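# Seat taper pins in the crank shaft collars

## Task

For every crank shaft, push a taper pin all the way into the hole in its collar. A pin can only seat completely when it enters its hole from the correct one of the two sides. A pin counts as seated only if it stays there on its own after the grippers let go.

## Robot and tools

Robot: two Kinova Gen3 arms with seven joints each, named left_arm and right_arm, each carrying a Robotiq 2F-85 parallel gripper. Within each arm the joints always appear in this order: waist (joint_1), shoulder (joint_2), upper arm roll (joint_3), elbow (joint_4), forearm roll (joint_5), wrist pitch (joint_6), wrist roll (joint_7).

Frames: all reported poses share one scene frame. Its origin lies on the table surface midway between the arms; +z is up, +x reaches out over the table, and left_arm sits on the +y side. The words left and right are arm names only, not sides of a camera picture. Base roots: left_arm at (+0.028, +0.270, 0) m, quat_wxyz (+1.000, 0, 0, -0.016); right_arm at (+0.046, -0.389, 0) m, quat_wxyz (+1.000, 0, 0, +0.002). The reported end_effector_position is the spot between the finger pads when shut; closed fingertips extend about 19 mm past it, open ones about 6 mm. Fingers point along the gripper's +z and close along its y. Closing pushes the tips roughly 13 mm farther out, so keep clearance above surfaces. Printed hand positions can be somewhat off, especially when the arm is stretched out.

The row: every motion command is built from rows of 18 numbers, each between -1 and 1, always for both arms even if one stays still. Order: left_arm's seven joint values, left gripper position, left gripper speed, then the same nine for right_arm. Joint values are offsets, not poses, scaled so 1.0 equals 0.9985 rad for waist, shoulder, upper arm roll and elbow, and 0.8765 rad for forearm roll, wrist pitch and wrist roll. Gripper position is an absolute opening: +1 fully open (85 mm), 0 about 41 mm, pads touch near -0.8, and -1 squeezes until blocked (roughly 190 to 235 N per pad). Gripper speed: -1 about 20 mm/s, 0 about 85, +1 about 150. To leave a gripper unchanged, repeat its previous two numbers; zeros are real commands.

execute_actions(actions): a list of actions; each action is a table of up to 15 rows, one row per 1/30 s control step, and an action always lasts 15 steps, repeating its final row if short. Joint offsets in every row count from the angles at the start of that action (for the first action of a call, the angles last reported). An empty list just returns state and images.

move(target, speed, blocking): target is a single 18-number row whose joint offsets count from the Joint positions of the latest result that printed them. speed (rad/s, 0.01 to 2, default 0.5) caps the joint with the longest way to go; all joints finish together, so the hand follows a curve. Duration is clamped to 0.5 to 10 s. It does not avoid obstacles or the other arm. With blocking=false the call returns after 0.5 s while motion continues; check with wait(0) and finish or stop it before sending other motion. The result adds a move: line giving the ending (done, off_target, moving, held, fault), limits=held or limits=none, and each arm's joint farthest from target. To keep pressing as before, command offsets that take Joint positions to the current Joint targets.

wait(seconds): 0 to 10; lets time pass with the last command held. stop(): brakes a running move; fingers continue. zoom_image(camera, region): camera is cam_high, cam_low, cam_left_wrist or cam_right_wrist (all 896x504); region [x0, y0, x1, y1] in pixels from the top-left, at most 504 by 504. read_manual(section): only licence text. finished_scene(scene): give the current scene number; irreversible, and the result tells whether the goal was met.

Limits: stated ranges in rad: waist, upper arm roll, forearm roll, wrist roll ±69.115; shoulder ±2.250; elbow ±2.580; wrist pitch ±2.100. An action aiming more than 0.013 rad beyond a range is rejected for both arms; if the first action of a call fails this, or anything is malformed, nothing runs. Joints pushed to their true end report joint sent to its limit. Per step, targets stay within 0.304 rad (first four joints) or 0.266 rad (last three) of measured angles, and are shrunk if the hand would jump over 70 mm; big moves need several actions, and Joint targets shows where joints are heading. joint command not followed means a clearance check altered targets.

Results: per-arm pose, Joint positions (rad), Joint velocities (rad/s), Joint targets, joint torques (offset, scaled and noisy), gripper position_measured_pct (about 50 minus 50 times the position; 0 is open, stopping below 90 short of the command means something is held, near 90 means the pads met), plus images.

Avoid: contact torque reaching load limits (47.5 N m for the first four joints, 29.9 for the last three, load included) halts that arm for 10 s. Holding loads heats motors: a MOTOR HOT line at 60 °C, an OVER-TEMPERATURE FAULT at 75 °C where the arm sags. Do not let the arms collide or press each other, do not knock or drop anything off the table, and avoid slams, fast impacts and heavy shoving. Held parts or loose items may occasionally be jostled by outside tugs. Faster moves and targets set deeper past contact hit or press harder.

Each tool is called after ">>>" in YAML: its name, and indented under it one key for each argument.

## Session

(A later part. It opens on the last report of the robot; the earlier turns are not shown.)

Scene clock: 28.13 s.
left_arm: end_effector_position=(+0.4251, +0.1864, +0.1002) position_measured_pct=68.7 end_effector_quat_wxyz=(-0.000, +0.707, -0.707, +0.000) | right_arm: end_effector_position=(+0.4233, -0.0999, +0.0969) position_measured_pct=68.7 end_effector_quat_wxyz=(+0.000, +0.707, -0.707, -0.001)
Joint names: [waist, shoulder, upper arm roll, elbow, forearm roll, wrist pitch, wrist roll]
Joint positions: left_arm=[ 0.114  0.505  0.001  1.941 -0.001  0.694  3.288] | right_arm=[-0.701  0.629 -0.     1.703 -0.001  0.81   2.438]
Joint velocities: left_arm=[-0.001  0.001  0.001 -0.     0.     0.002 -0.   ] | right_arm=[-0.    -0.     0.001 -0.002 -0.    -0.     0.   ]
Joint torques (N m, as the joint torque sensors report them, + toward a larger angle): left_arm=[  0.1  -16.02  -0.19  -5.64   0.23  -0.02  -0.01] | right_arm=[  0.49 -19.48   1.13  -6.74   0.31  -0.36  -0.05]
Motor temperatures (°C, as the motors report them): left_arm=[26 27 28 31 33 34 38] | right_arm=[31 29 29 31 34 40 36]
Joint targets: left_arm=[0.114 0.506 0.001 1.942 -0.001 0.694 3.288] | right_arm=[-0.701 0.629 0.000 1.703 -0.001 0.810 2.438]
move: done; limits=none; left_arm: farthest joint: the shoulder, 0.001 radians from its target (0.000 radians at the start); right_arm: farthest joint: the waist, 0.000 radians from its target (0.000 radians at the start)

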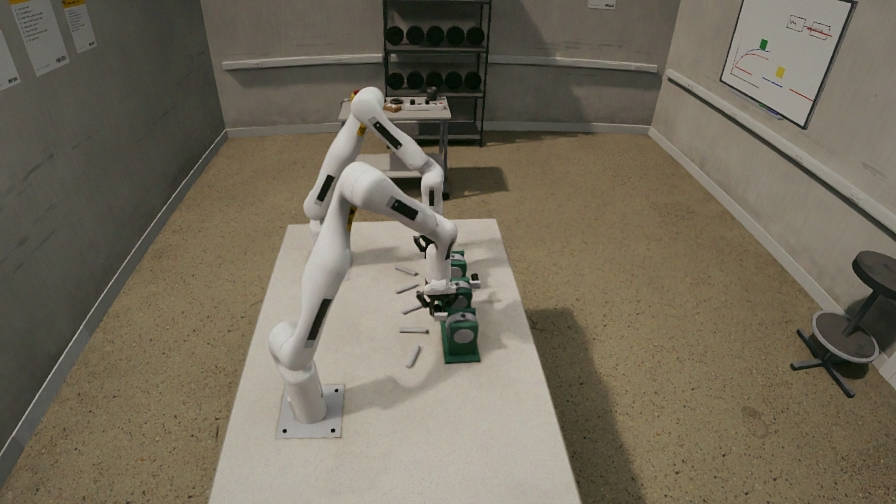

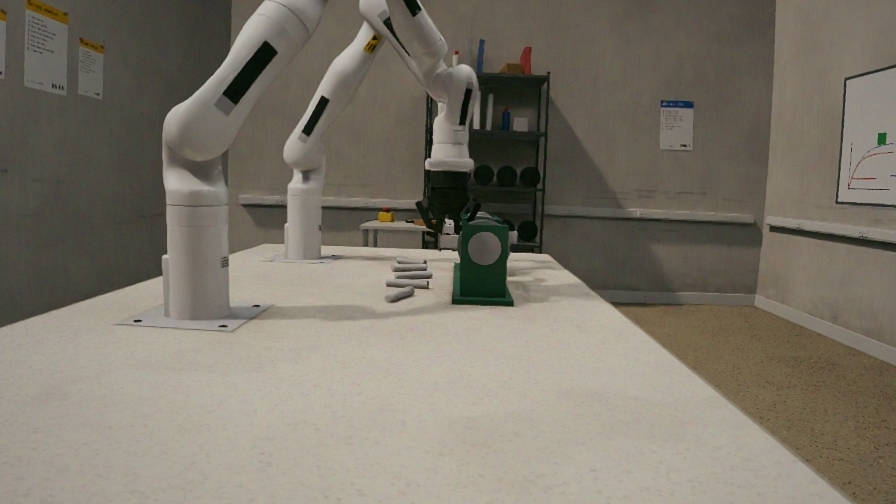

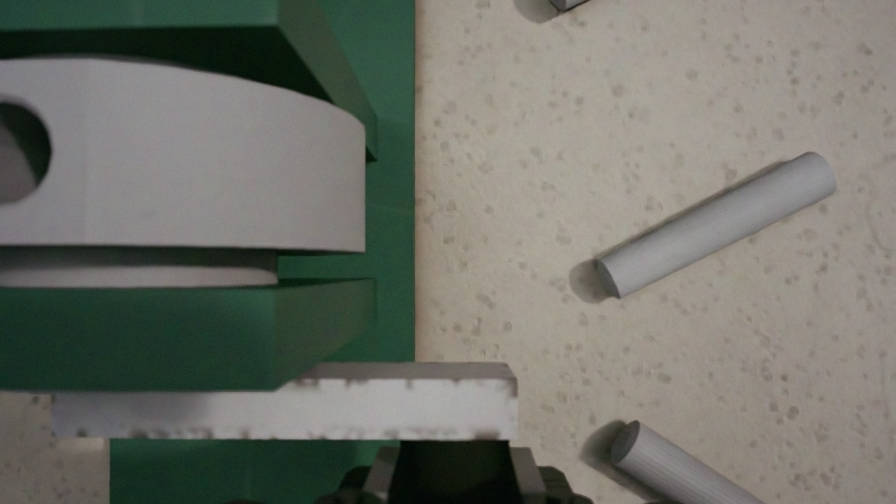

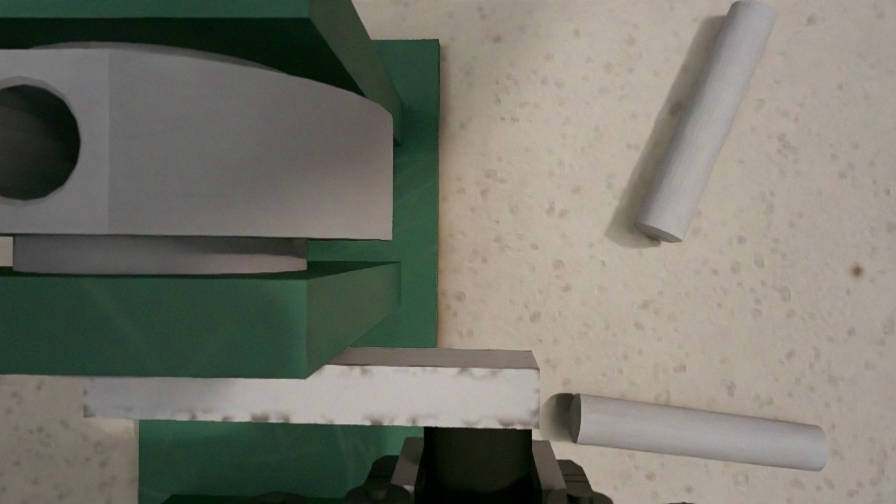

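>>> move:
  target: [-0.0034,-0.0476,0,-0.0703,0,0.136,-0.003,-0.45,0.3,0.0114,-0.0426,0,-0.0622,0,0.119,0.0114,-0.45,0.3]
  speed: 0.25

>>> move:
  target: [-0.0084,0.0065,0,-0.1186,0,0.1277,-0.01,-0.45,0.3,0.0326,0.0062,0,-0.1107,0,0.119,0.037,-0.45,0.3]
  speed: 0.25

>>> move:
  target: [-0.01,0.055,0,-0.1337,0,0.0897,-0.0114,-0.45,0.3,0.0406,0.0496,0,-0.128,0,0.0894,0.046,-0.45,0.3]
  speed: 0.25

Scene clock: 30.20 s.
left_arm: end_effector_position=(+0.4329, +0.1864, +0.1336) position_measured_pct=68.7 end_effector_quat_wxyz=(+0.001, +0.707, -0.707, -0.002) | right_arm: end_effector_position=(+0.4324, -0.0999, +0.1306) position_measured_pct=68.7 end_effector_quat_wxyz=(+0.000, +0.707, -0.708, -0.000)
Joint names: [waist, shoulder, upper arm roll, elbow, forearm roll, wrist pitch, wrist roll]
Joint positions: left_arm=[ 0.11   0.46   0.001  1.872 -0.001  0.813  3.285] | right_arm=[-0.689  0.59  -0.     1.641 -0.     0.912  2.448]
Joint velocities: left_arm=[-0.    -0.001  0.001 -0.    -0.    -0.001  0.   ] | right_arm=[ 0.001 -0.001 -0.001 -0.001 -0.     0.     0.   ]
Joint torques (N m, as the joint torque sensors report them, + toward a larger angle): left_arm=[ -0.44 -17.8    0.02  -7.62   0.16  -0.09  -0.16] | right_arm=[ -0.29 -21.37   0.02  -6.46  -0.24   1.46  -0.15]
Motor temperatures (°C, as the motors report them): left_arm=[26 27 28 31 33 34 38] | right_arm=[31 29 29 31 34 40 36]
Joint targets: left_arm=[0.110 0.458 0.001 1.871 -0.001 0.813 3.286] | right_arm=[-0.690 0.586 -0.000 1.641 -0.001 0.915 2.448]
move: done; limits=none; left_arm: farthest joint: the shoulder, 0.003 radians from its target (0.048 radians at the start); right_arm: farthest joint: the shoulder, 0.003 radians from its target (0.042 radians at the start)

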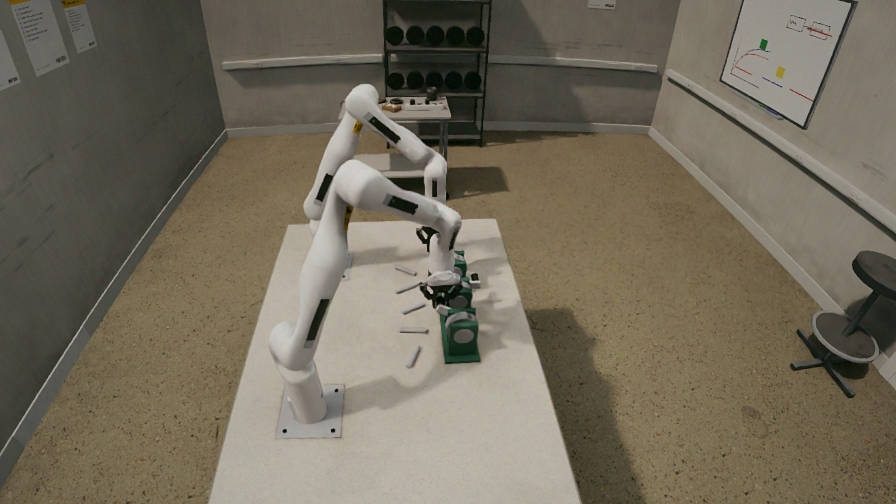

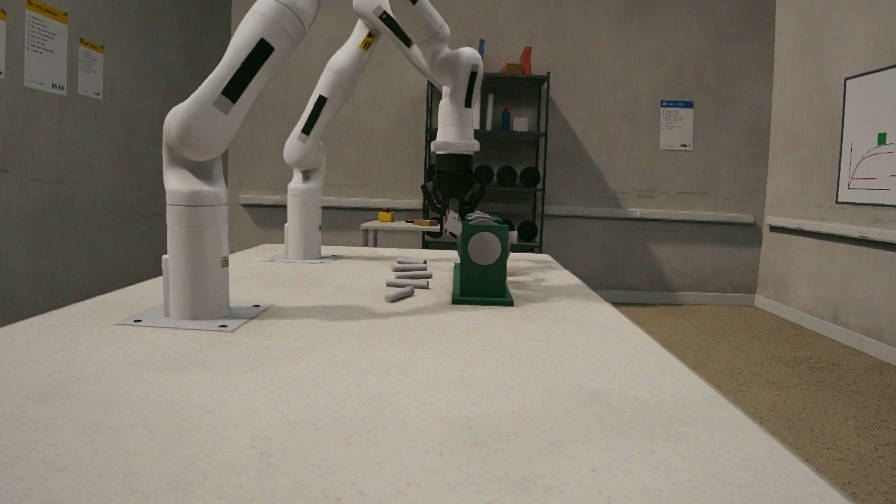

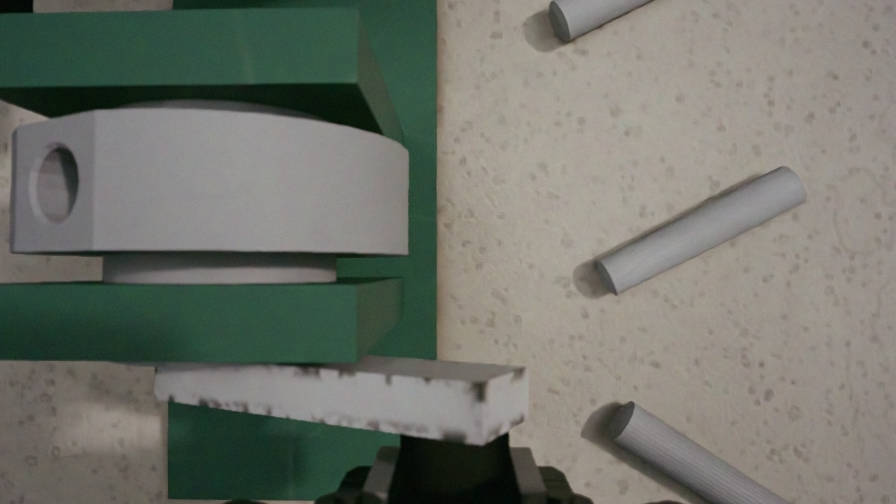

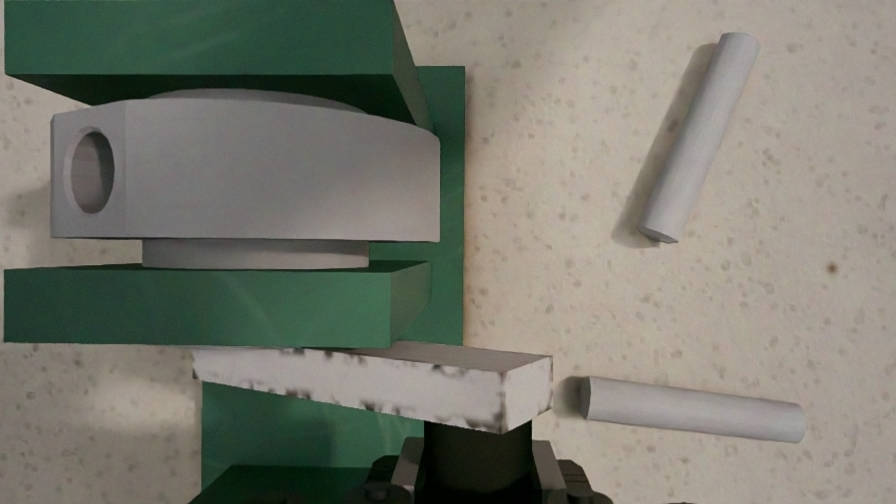

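Scene clock: 31.03 s.
left_arm: end_effector_position=(+0.4560, +0.1864, +0.1592) position_measured_pct=68.7 end_effector_quat_wxyz=(+0.003, +0.707, -0.708, -0.004) | right_arm: end_effector_position=(+0.4564, -0.0998, +0.1552) position_measured_pct=68.7 end_effector_quat_wxyz=(+0.002, +0.707, -0.707, -0.001)
Joint names: [waist, shoulder, upper arm roll, elbow, forearm roll, wrist pitch, wrist roll]
Joint positions: left_arm=[ 0.103  0.465  0.001  1.757 -0.001  0.93   3.277] | right_arm=[-0.658  0.597 -0.001  1.532 -0.001  1.018  2.48 ]
Joint velocities: left_arm=[-0.001  0.     0.    -0.001  0.     0.002  0.   ] | right_arm=[ 0.001 -0.004 -0.002 -0.002 -0.001  0.     0.   ]
Joint torques (N m, as the joint torque sensors report them, + toward a larger angle): left_arm=[ -0.67 -15.39   0.   -10.12  -0.02  -2.4   -0.02] | right_arm=[  0.41 -20.35   1.09  -8.89   0.49  -0.27  -0.02]
Motor temperatures (°C, as the motors report them): left_arm=[26 27 28 31 33 34 38] | right_arm=[31 29 29 31 34 40 36]
Joint targets: left_arm=[0.102 0.467 0.001 1.754 -0.001 0.925 3.277] | right_arm=[-0.657 0.596 -0.000 1.530 -0.000 1.016 2.480]
move: done; limits=none; left_arm: farthest joint: the wrist pitch, 0.005 radians from its target (0.112 radians at the start); right_arm: farthest joint: the waist, 0.001 radians from its target (0.033 radians at the start)

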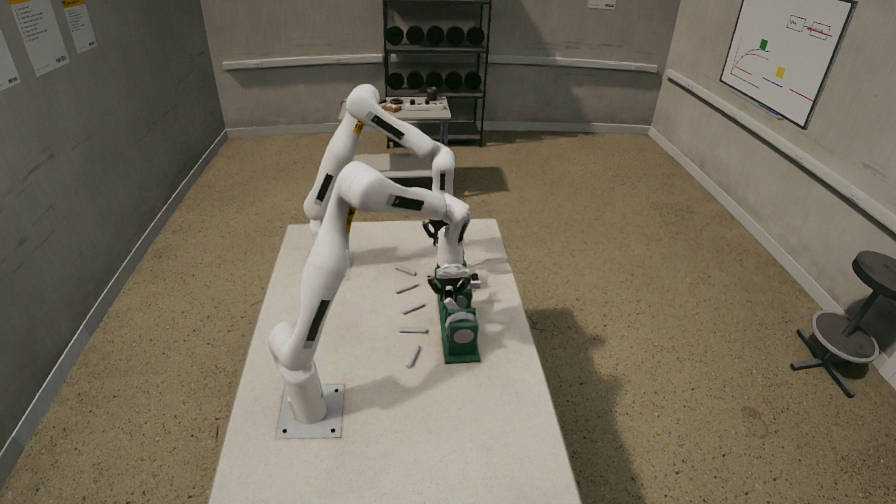

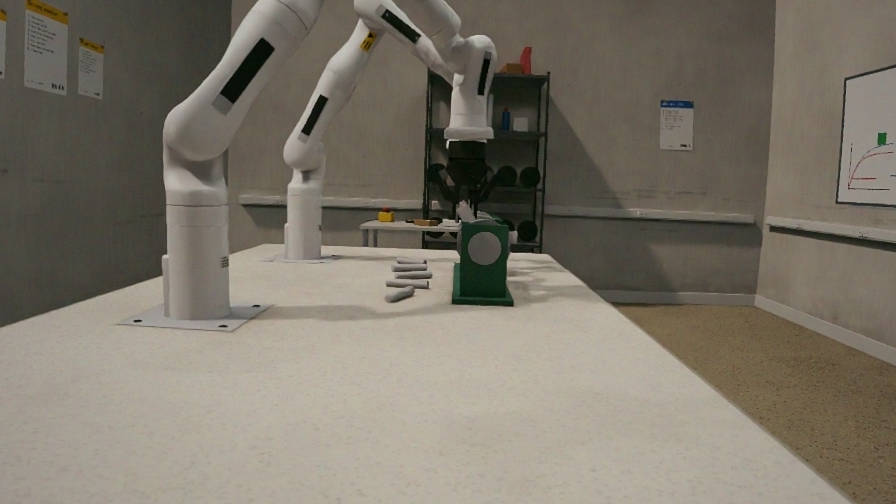

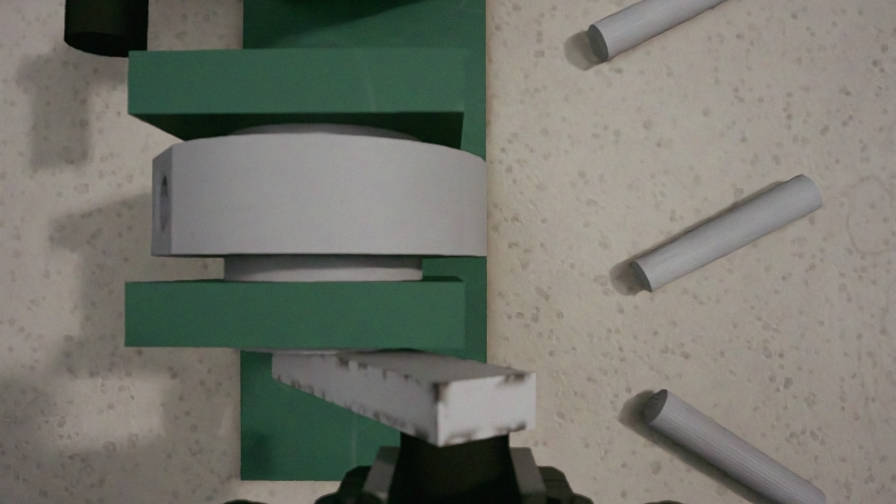

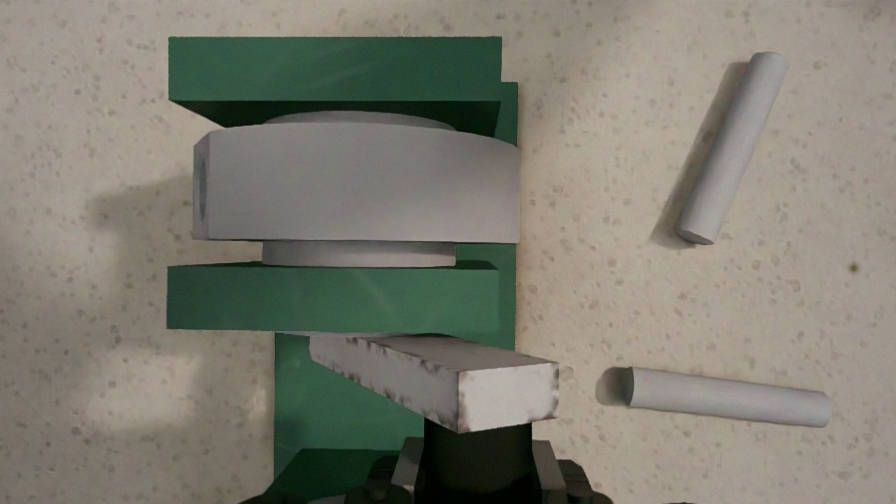

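Scene clock: 31.93 s.
left_arm: end_effector_position=(+0.4917, +0.1864, +0.1712) position_measured_pct=68.7 end_effector_quat_wxyz=(+0.002, +0.707, -0.708, -0.002) | right_arm: end_effector_position=(+0.4909, -0.0996, +0.1656) position_measured_pct=68.7 end_effector_quat_wxyz=(+0.002, +0.707, -0.707, -0.001)
Joint names: [waist, shoulder, upper arm roll, elbow, forearm roll, wrist pitch, wrist roll]
Joint positions: left_arm=[ 0.093  0.515  0.001  1.622 -0.001  1.01   3.267] | right_arm=[-0.618  0.644 -0.001  1.404 -0.001  1.098  2.521]
Joint velocities: left_arm=[-0.     0.    -0.001 -0.002 -0.    -0.    -0.   ] | right_arm=[ 0.001  0.    -0.001 -0.001  0.     0.001  0.   ]
Joint torques (N m, as the joint torque sensors report them, + toward a larger angle): left_arm=[ -0.35 -14.11  -0.3   -6.65  -0.07  -0.95  -0.09] | right_arm=[  0.21 -18.87   0.61  -7.93   0.3   -0.56   0.15]
Motor temperatures (°C, as the motors report them): left_arm=[26 27 28 31 33 34 38] | right_arm=[31 29 29 31 34 40 36]
Joint targets: left_arm=[0.093 0.520 0.001 1.623 -0.001 1.008 3.267] | right_arm=[-0.617 0.646 -0.001 1.404 -0.001 1.096 2.521]
move: done; limits=none; left_arm: farthest joint: the shoulder, 0.005 radians from its target (0.055 radians at the start); right_arm: farthest joint: the shoulder, 0.003 radians from its target (0.050 radians at the start)

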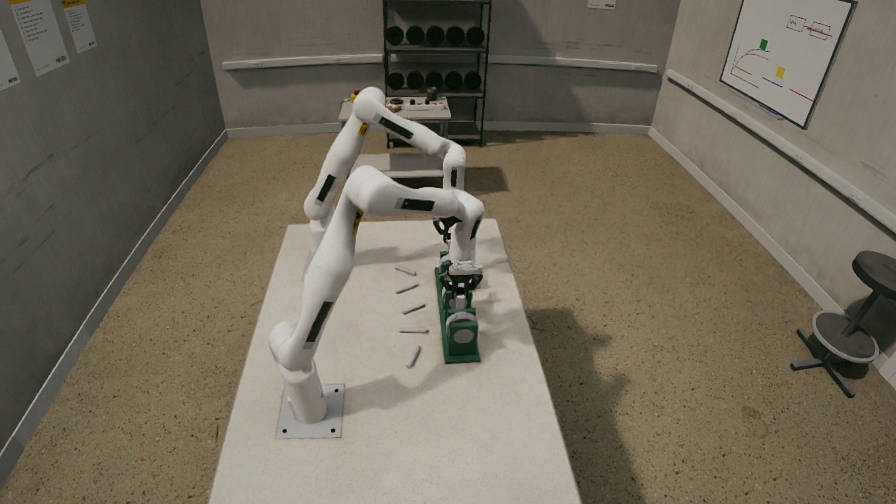

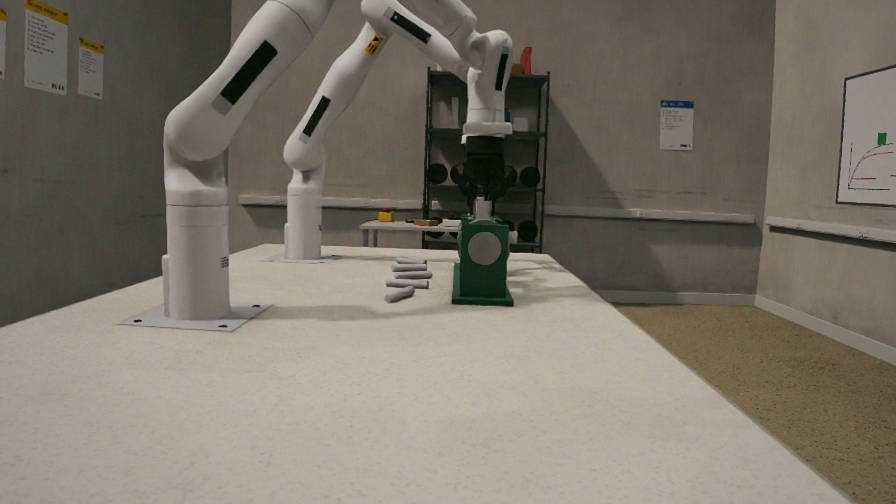

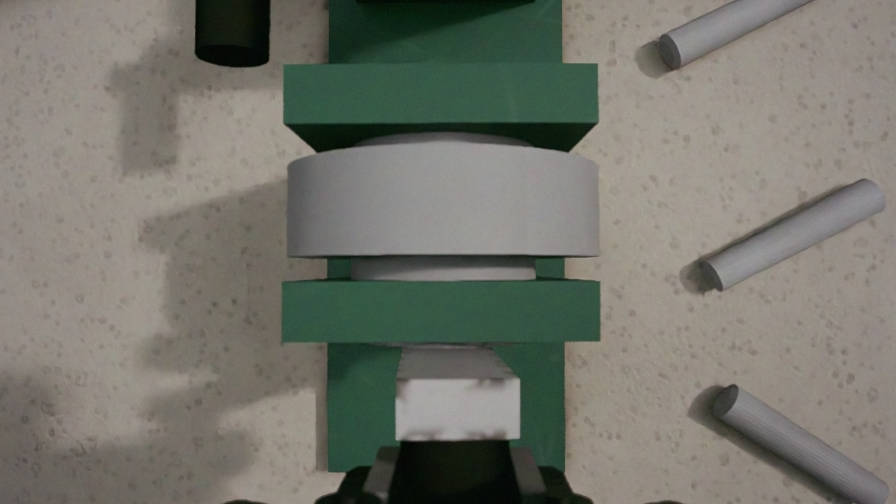

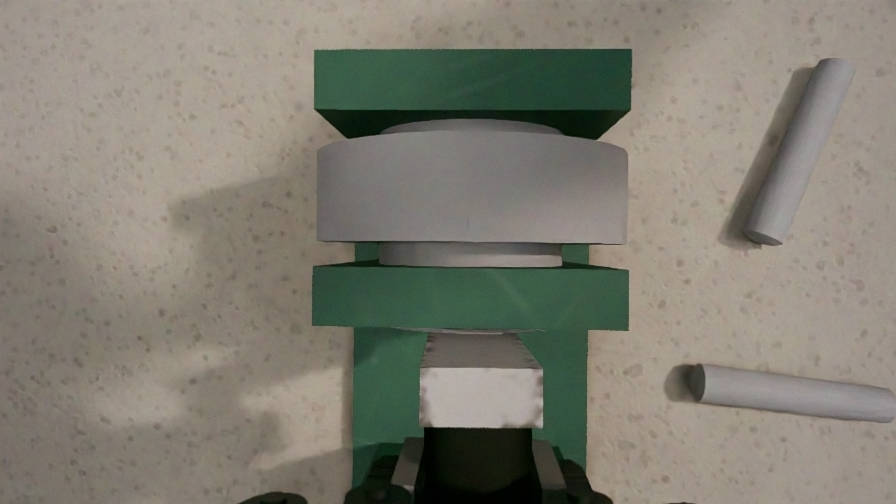

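>>> move:
  target: [-0.001,0.0035,0,-0.011,0,0.002,0,-0.45,0.3,0.0028,-0.0004,0.001,-0.0056,0,0.001,0,-0.45,0.3]
  speed: 0.05

>>> move:
  target: [0,0,0,0,0,0,0,0.1,0.5,0,0,0,0,0,0,0,0.1,0.5]

Scene clock: 33.00 s.
left_arm: end_effector_position=(+0.4947, +0.1863, +0.1716) position_measured_pct=68.7 end_effector_quat_wxyz=(+0.001, +0.707, -0.707, -0.001) | right_arm: end_effector_position=(+0.4920, -0.0997, +0.1658) position_measured_pct=68.7 end_effector_quat_wxyz=(+0.002, +0.706, -0.708, -0.002)
Joint names: [waist, shoulder, upper arm roll, elbow, forearm roll, wrist pitch, wrist roll]
Joint positions: left_arm=[ 0.092  0.519  0.001  1.613 -0.001  1.013  3.266] | right_arm=[-0.616  0.645 -0.001  1.401 -0.002  1.1    2.521]
Joint velocities: left_arm=[ 0.001  0.001  0.001 -0.001  0.     0.     0.   ] | right_arm=[ 0.    -0.002 -0.     0.001  0.    -0.     0.   ]
Joint torques (N m, as the joint torque sensors report them, + toward a larger angle): left_arm=[ -0.85 -19.61   0.06  -8.87   0.1   -0.94   0.14] | right_arm=[  0.47 -22.43   1.52  -9.36   0.44  -0.24  -0.11]
Motor temperatures (°C, as the motors report them): left_arm=[26 27 28 31 33 34 38] | right_arm=[31 29 29 31 34 40 36]
Joint targets: left_arm=[0.092 0.518 0.001 1.611 -0.001 1.012 3.267] | right_arm=[-0.615 0.643 -0.000 1.399 -0.001 1.099 2.521]
move: done; limits=none; left_arm: farthest joint: the elbow, 0.002 radians from its target (0.011 radians at the start); right_arm: farthest joint: the shoulder, 0.002 radians from its target (0.000 radians at the start)

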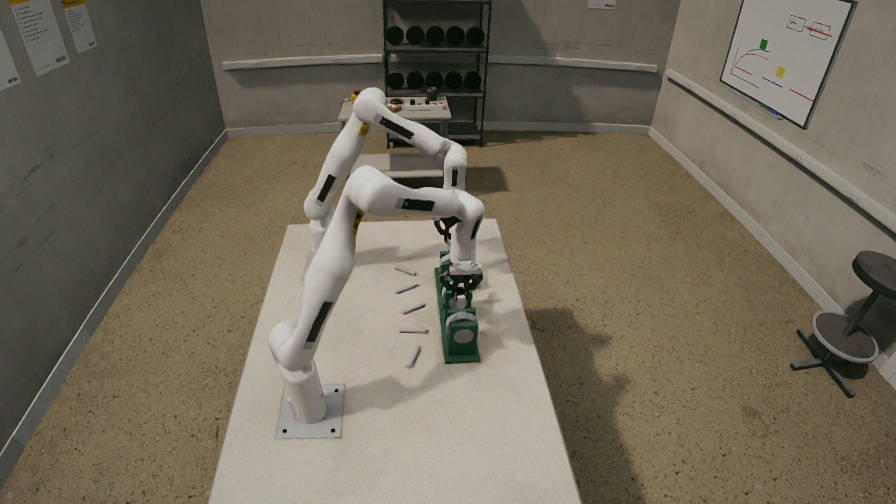

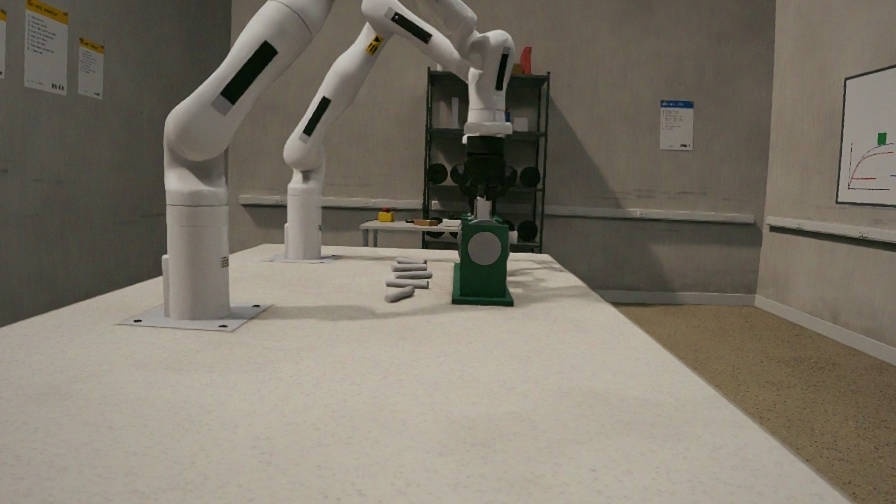

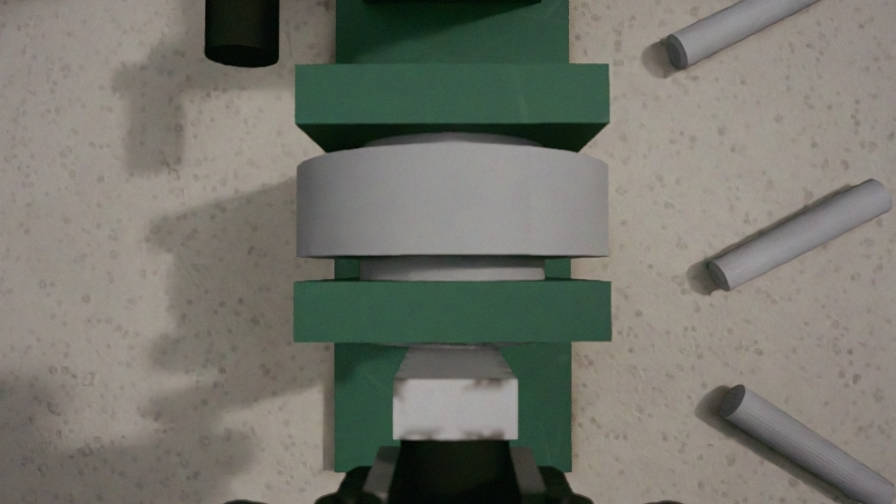

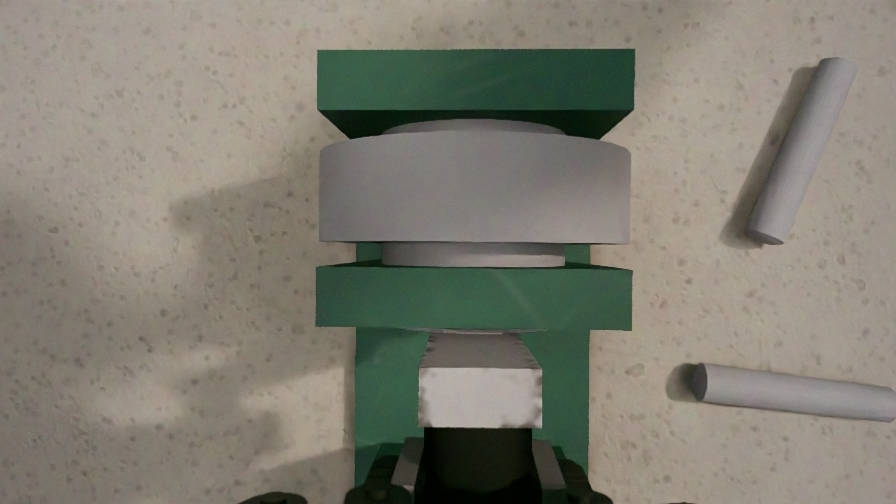

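Scene clock: 33.57 s.
left_arm: end_effector_position=(+0.4947, +0.1863, +0.1716) position_measured_pct=45.2 end_effector_quat_wxyz=(+0.001, +0.707, -0.707, -0.001) | right_arm: end_effector_position=(+0.4920, -0.0997, +0.1658) position_measured_pct=45.2 end_effector_quat_wxyz=(+0.002, +0.706, -0.708, -0.002)
Joint names: [waist, shoulder, upper arm roll, elbow, forearm roll, wrist pitch, wrist roll]
Joint positions: left_arm=[ 0.092  0.519  0.001  1.613 -0.001  1.013  3.266] | right_arm=[-0.616  0.645 -0.001  1.401 -0.002  1.1    2.521]
Joint velocities: left_arm=[-0.     0.    -0.002  0.    -0.    -0.001  0.   ] | right_arm=[ 0.     0.     0.001 -0.001  0.    -0.    -0.   ]
Joint torques (N m, as the joint torque sensors report them, + toward a larger angle): left_arm=[ -0.06 -18.59   0.08  -7.85  -0.21  -0.24  -0.12] | right_arm=[ -0.18 -20.87   0.67  -7.79   0.37   0.33   0.09]
Motor temperatures (°C, as the motors report them): left_arm=[26 27 28 31 33 34 38] | right_arm=[31 29 29 31 34 40 36]
Joint targets: left_arm=[0.092 0.519 0.001 1.613 -0.001 1.013 3.266] | right_arm=[-0.616 0.645 -0.001 1.401 -0.002 1.100 2.521]
move: done; limits=none; left_arm: farthest joint: the waist, 0.000 radians from its target (0.000 radians at the start); right_arm: farthest joint: the waist, 0.000 radians from its target (0.000 radians at the start)

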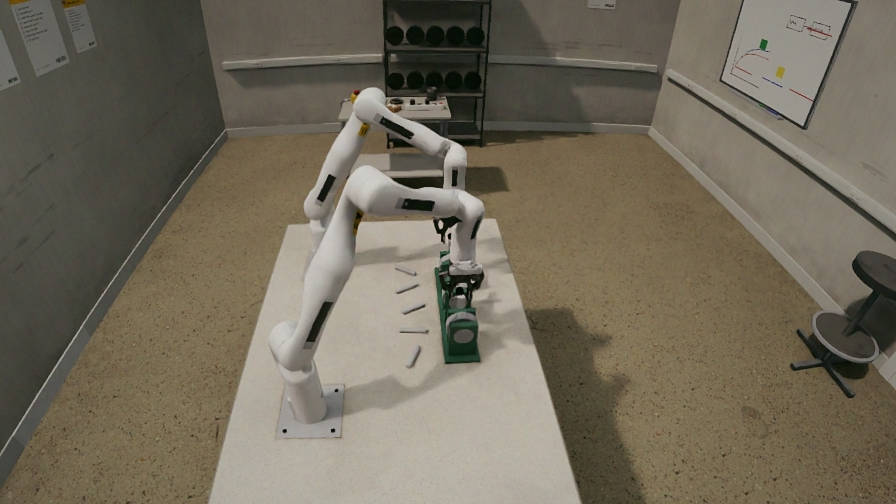

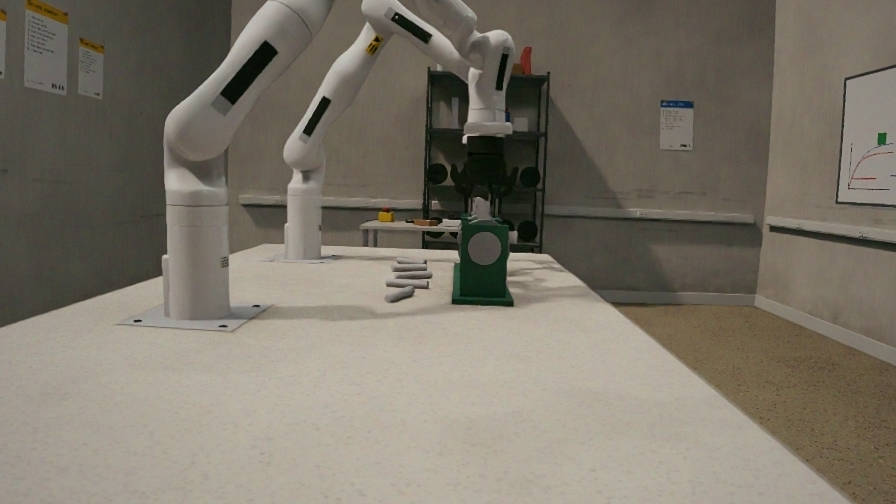

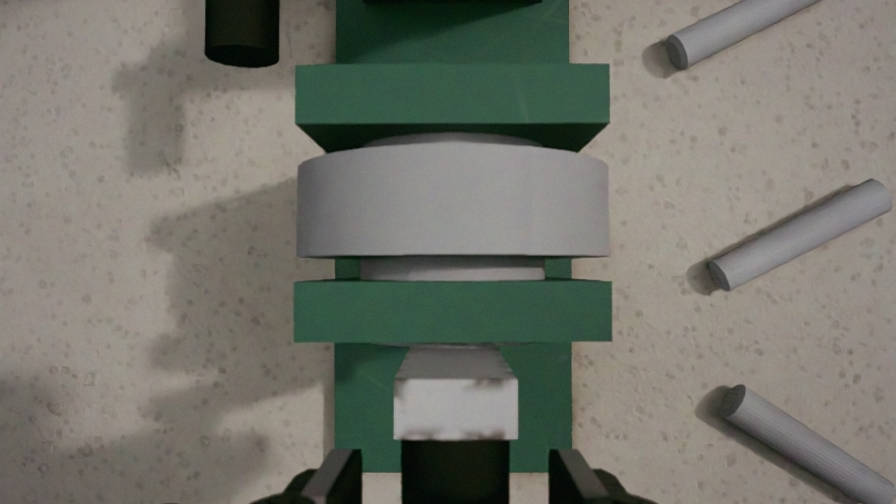

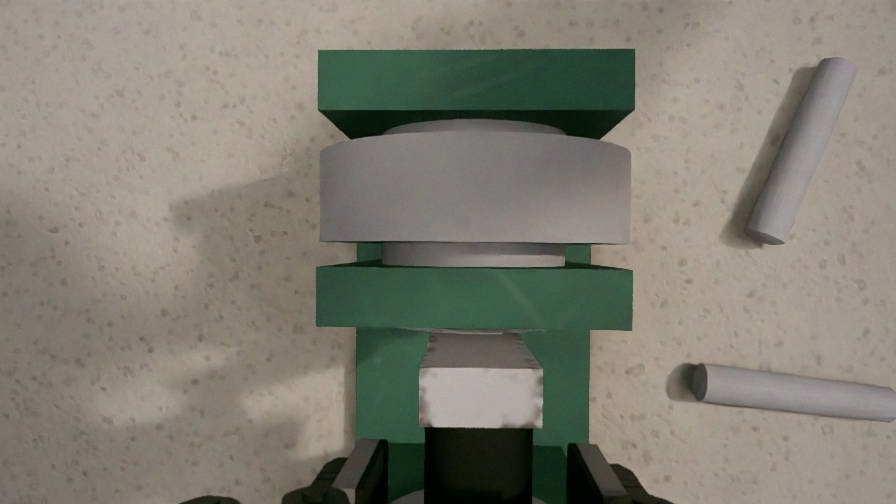

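>>> move:
  target: [0,-0.0664,0,-0.097,0,0.1823,0,0.1,0.5,0,-0.0634,0.001,-0.105,0.002,0.187,-0.09,0.1,0.5]
  speed: 0.5

>>> move:
  target: [0.2323,0.2638,0,-0.4345,0,0.1945,0.2658,0.1,0.5,-0.1617,-0.1533,0,0.4038,0,-0.2853,-1,-0.3,0]
  speed: 1.0

Scene clock: 42.90 s.
left_arm: end_effector_position=(+0.4947, +0.1864, +0.2300) position_measured_pct=45.2 end_effector_quat_wxyz=(+0.000, +0.707, -0.707, -0.000) | right_arm: end_effector_position=(+0.4922, -0.1007, +0.2299) position_measured_pct=45.2 end_effector_quat_wxyz=(+0.000, +0.678, -0.735, -0.000)
Joint names: [waist, shoulder, upper arm roll, elbow, forearm roll, wrist pitch, wrist roll]
Joint positions: left_arm=[ 0.092  0.453  0.001  1.516 -0.001  1.173  3.266] | right_arm=[-0.616  0.582 -0.     1.296 -0.001  1.264  2.442]
Joint velocities: left_arm=[ 0.    -0.002  0.    -0.    -0.     0.002 -0.   ] | right_arm=[-0.    -0.001 -0.    -0.002  0.    -0.     0.   ]
Joint torques (N m, as the joint torque sensors report them, + toward a larger angle): left_arm=[ -0.37 -17.88   0.16  -8.32   0.14  -0.01  -0.22] | right_arm=[ -0.31 -20.49   0.85  -8.07   0.22   0.14  -0.02]
Motor temperatures (°C, as the motors report them): left_arm=[26 27 28 31 33 34 38] | right_arm=[31 29 29 31 34 40 36]
Joint targets: left_arm=[0.092 0.453 0.001 1.516 -0.001 1.173 3.266] | right_arm=[-0.616 0.582 -0.000 1.296 -0.001 1.264 2.442]
move: done; limits=none; left_arm: farthest joint: the waist, 0.000 radians from its target (0.000 radians at the start); right_arm: farthest joint: the waist, 0.000 radians from its target (0.000 radians at the start)

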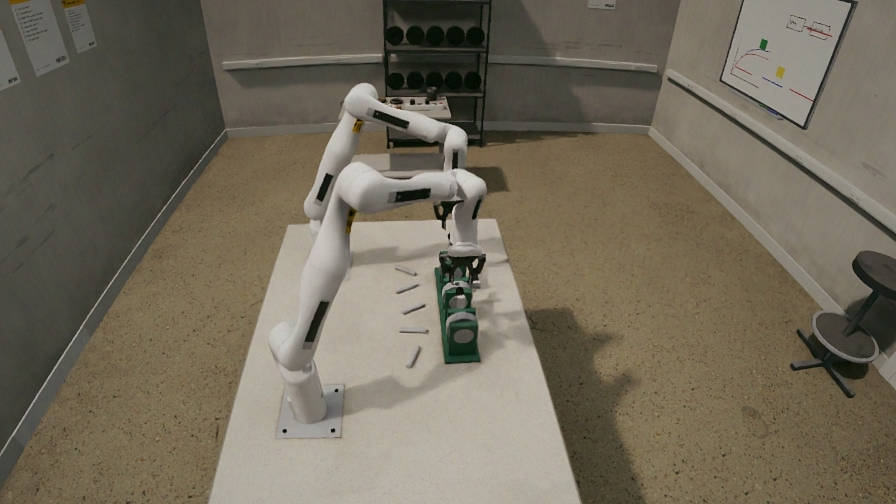

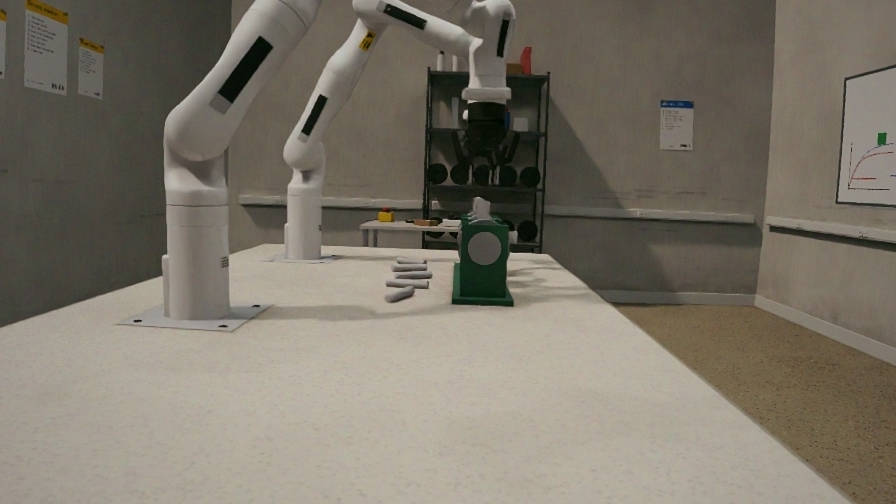

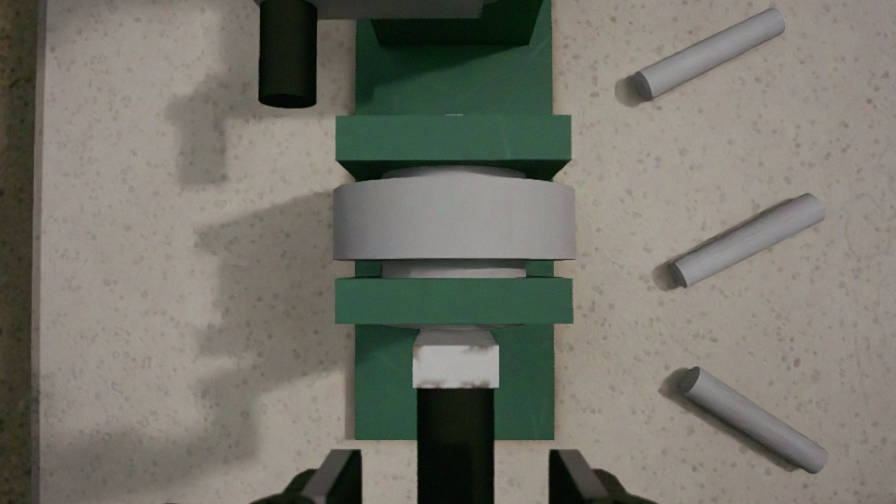

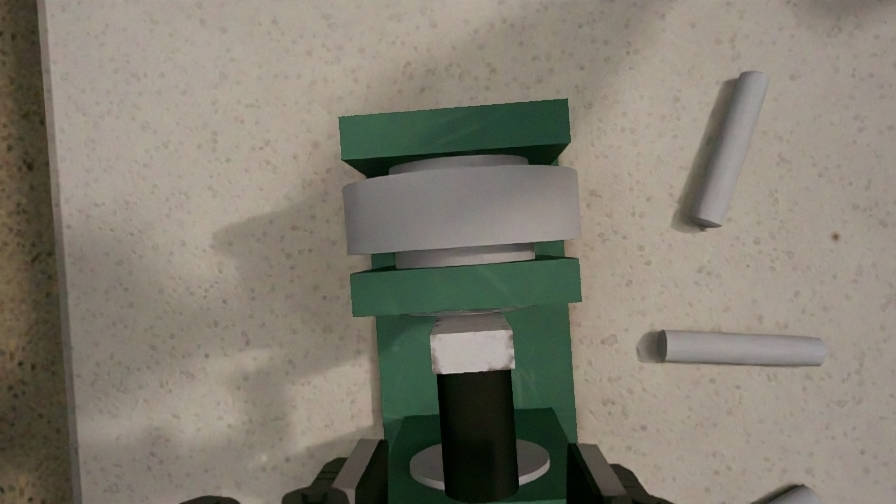

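Scene clock: 44.37 s.
left_arm: end_effector_position=(+0.5648, +0.0434, +0.2201) position_measured_pct=45.2 end_effector_quat_wxyz=(+0.000, +0.707, -0.707, -0.000) | right_arm: end_effector_position=(+0.3768, -0.0954, +0.1898) position_measured_pct=65.1 end_effector_quat_wxyz=(-0.000, -0.378, +0.926, +0.000)
Joint names: [waist, shoulder, upper arm roll, elbow, forearm roll, wrist pitch, wrist roll]
Joint positions: left_arm=[ 0.324  0.716  0.001  1.082 -0.001  1.344  3.499] | right_arm=[-0.777  0.429 -0.     1.699 -0.001  1.014  1.566]
Joint velocities: left_arm=[ 0.002  0.002 -0.     0.    -0.     0.001  0.   ] | right_arm=[-0.001 -0.002  0.     0.     0.    -0.    -0.   ]
Joint torques (N m, as the joint torque sensors report them, + toward a larger angle): left_arm=[ -0.37 -22.92  -0.02  -9.5   -0.04  -0.13   0.06] | right_arm=[ -0.24 -16.91   0.09  -7.18  -0.05   0.16  -0.08]
Motor temperatures (°C, as the motors report them): left_arm=[26 27 28 31 33 34 38] | right_arm=[31 29 29 31 34 40 36]
Joint targets: left_arm=[0.324 0.716 0.001 1.082 -0.001 1.344 3.499] | right_arm=[-0.777 0.429 -0.000 1.699 -0.001 1.014 1.566]
move: done; limits=none; left_arm: farthest joint: the waist, 0.000 radians from its target (0.232 radians at the start); right_arm: farthest joint: the waist, 0.000 radians from its target (0.162 radians at the start)

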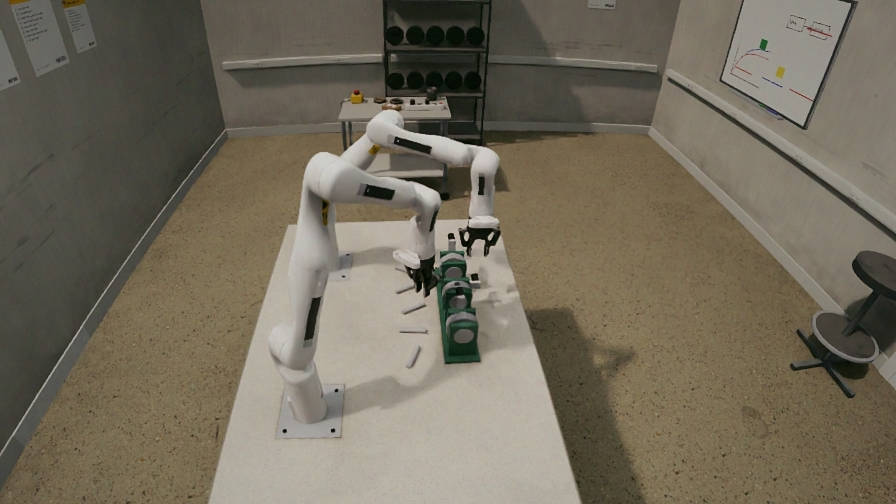

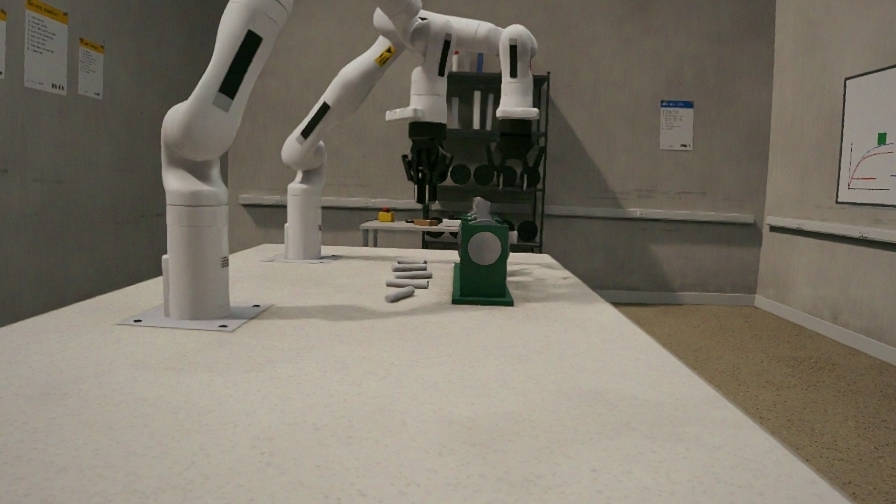

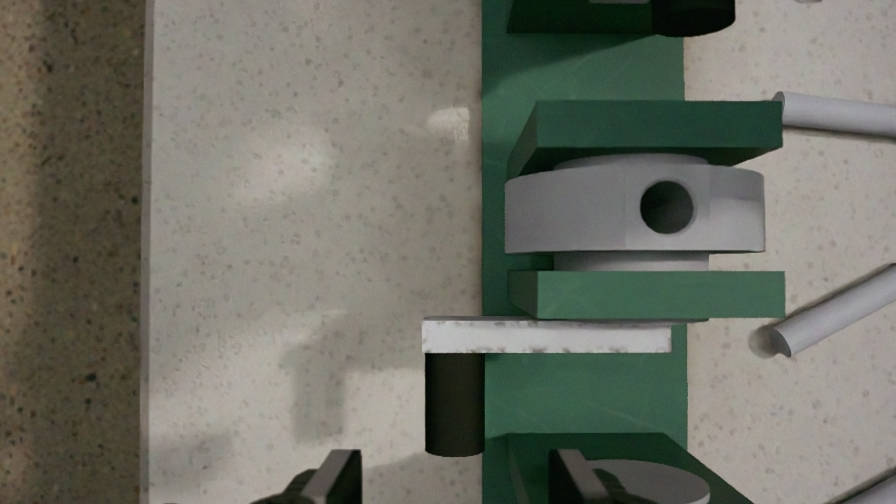

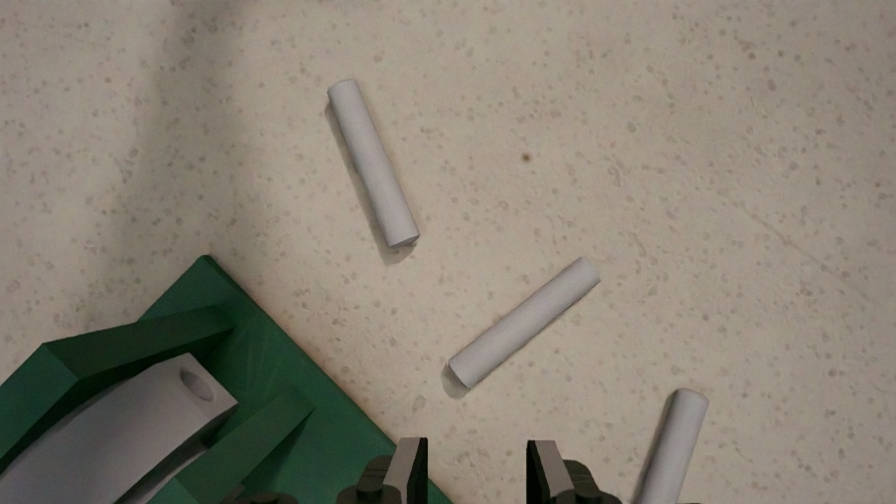

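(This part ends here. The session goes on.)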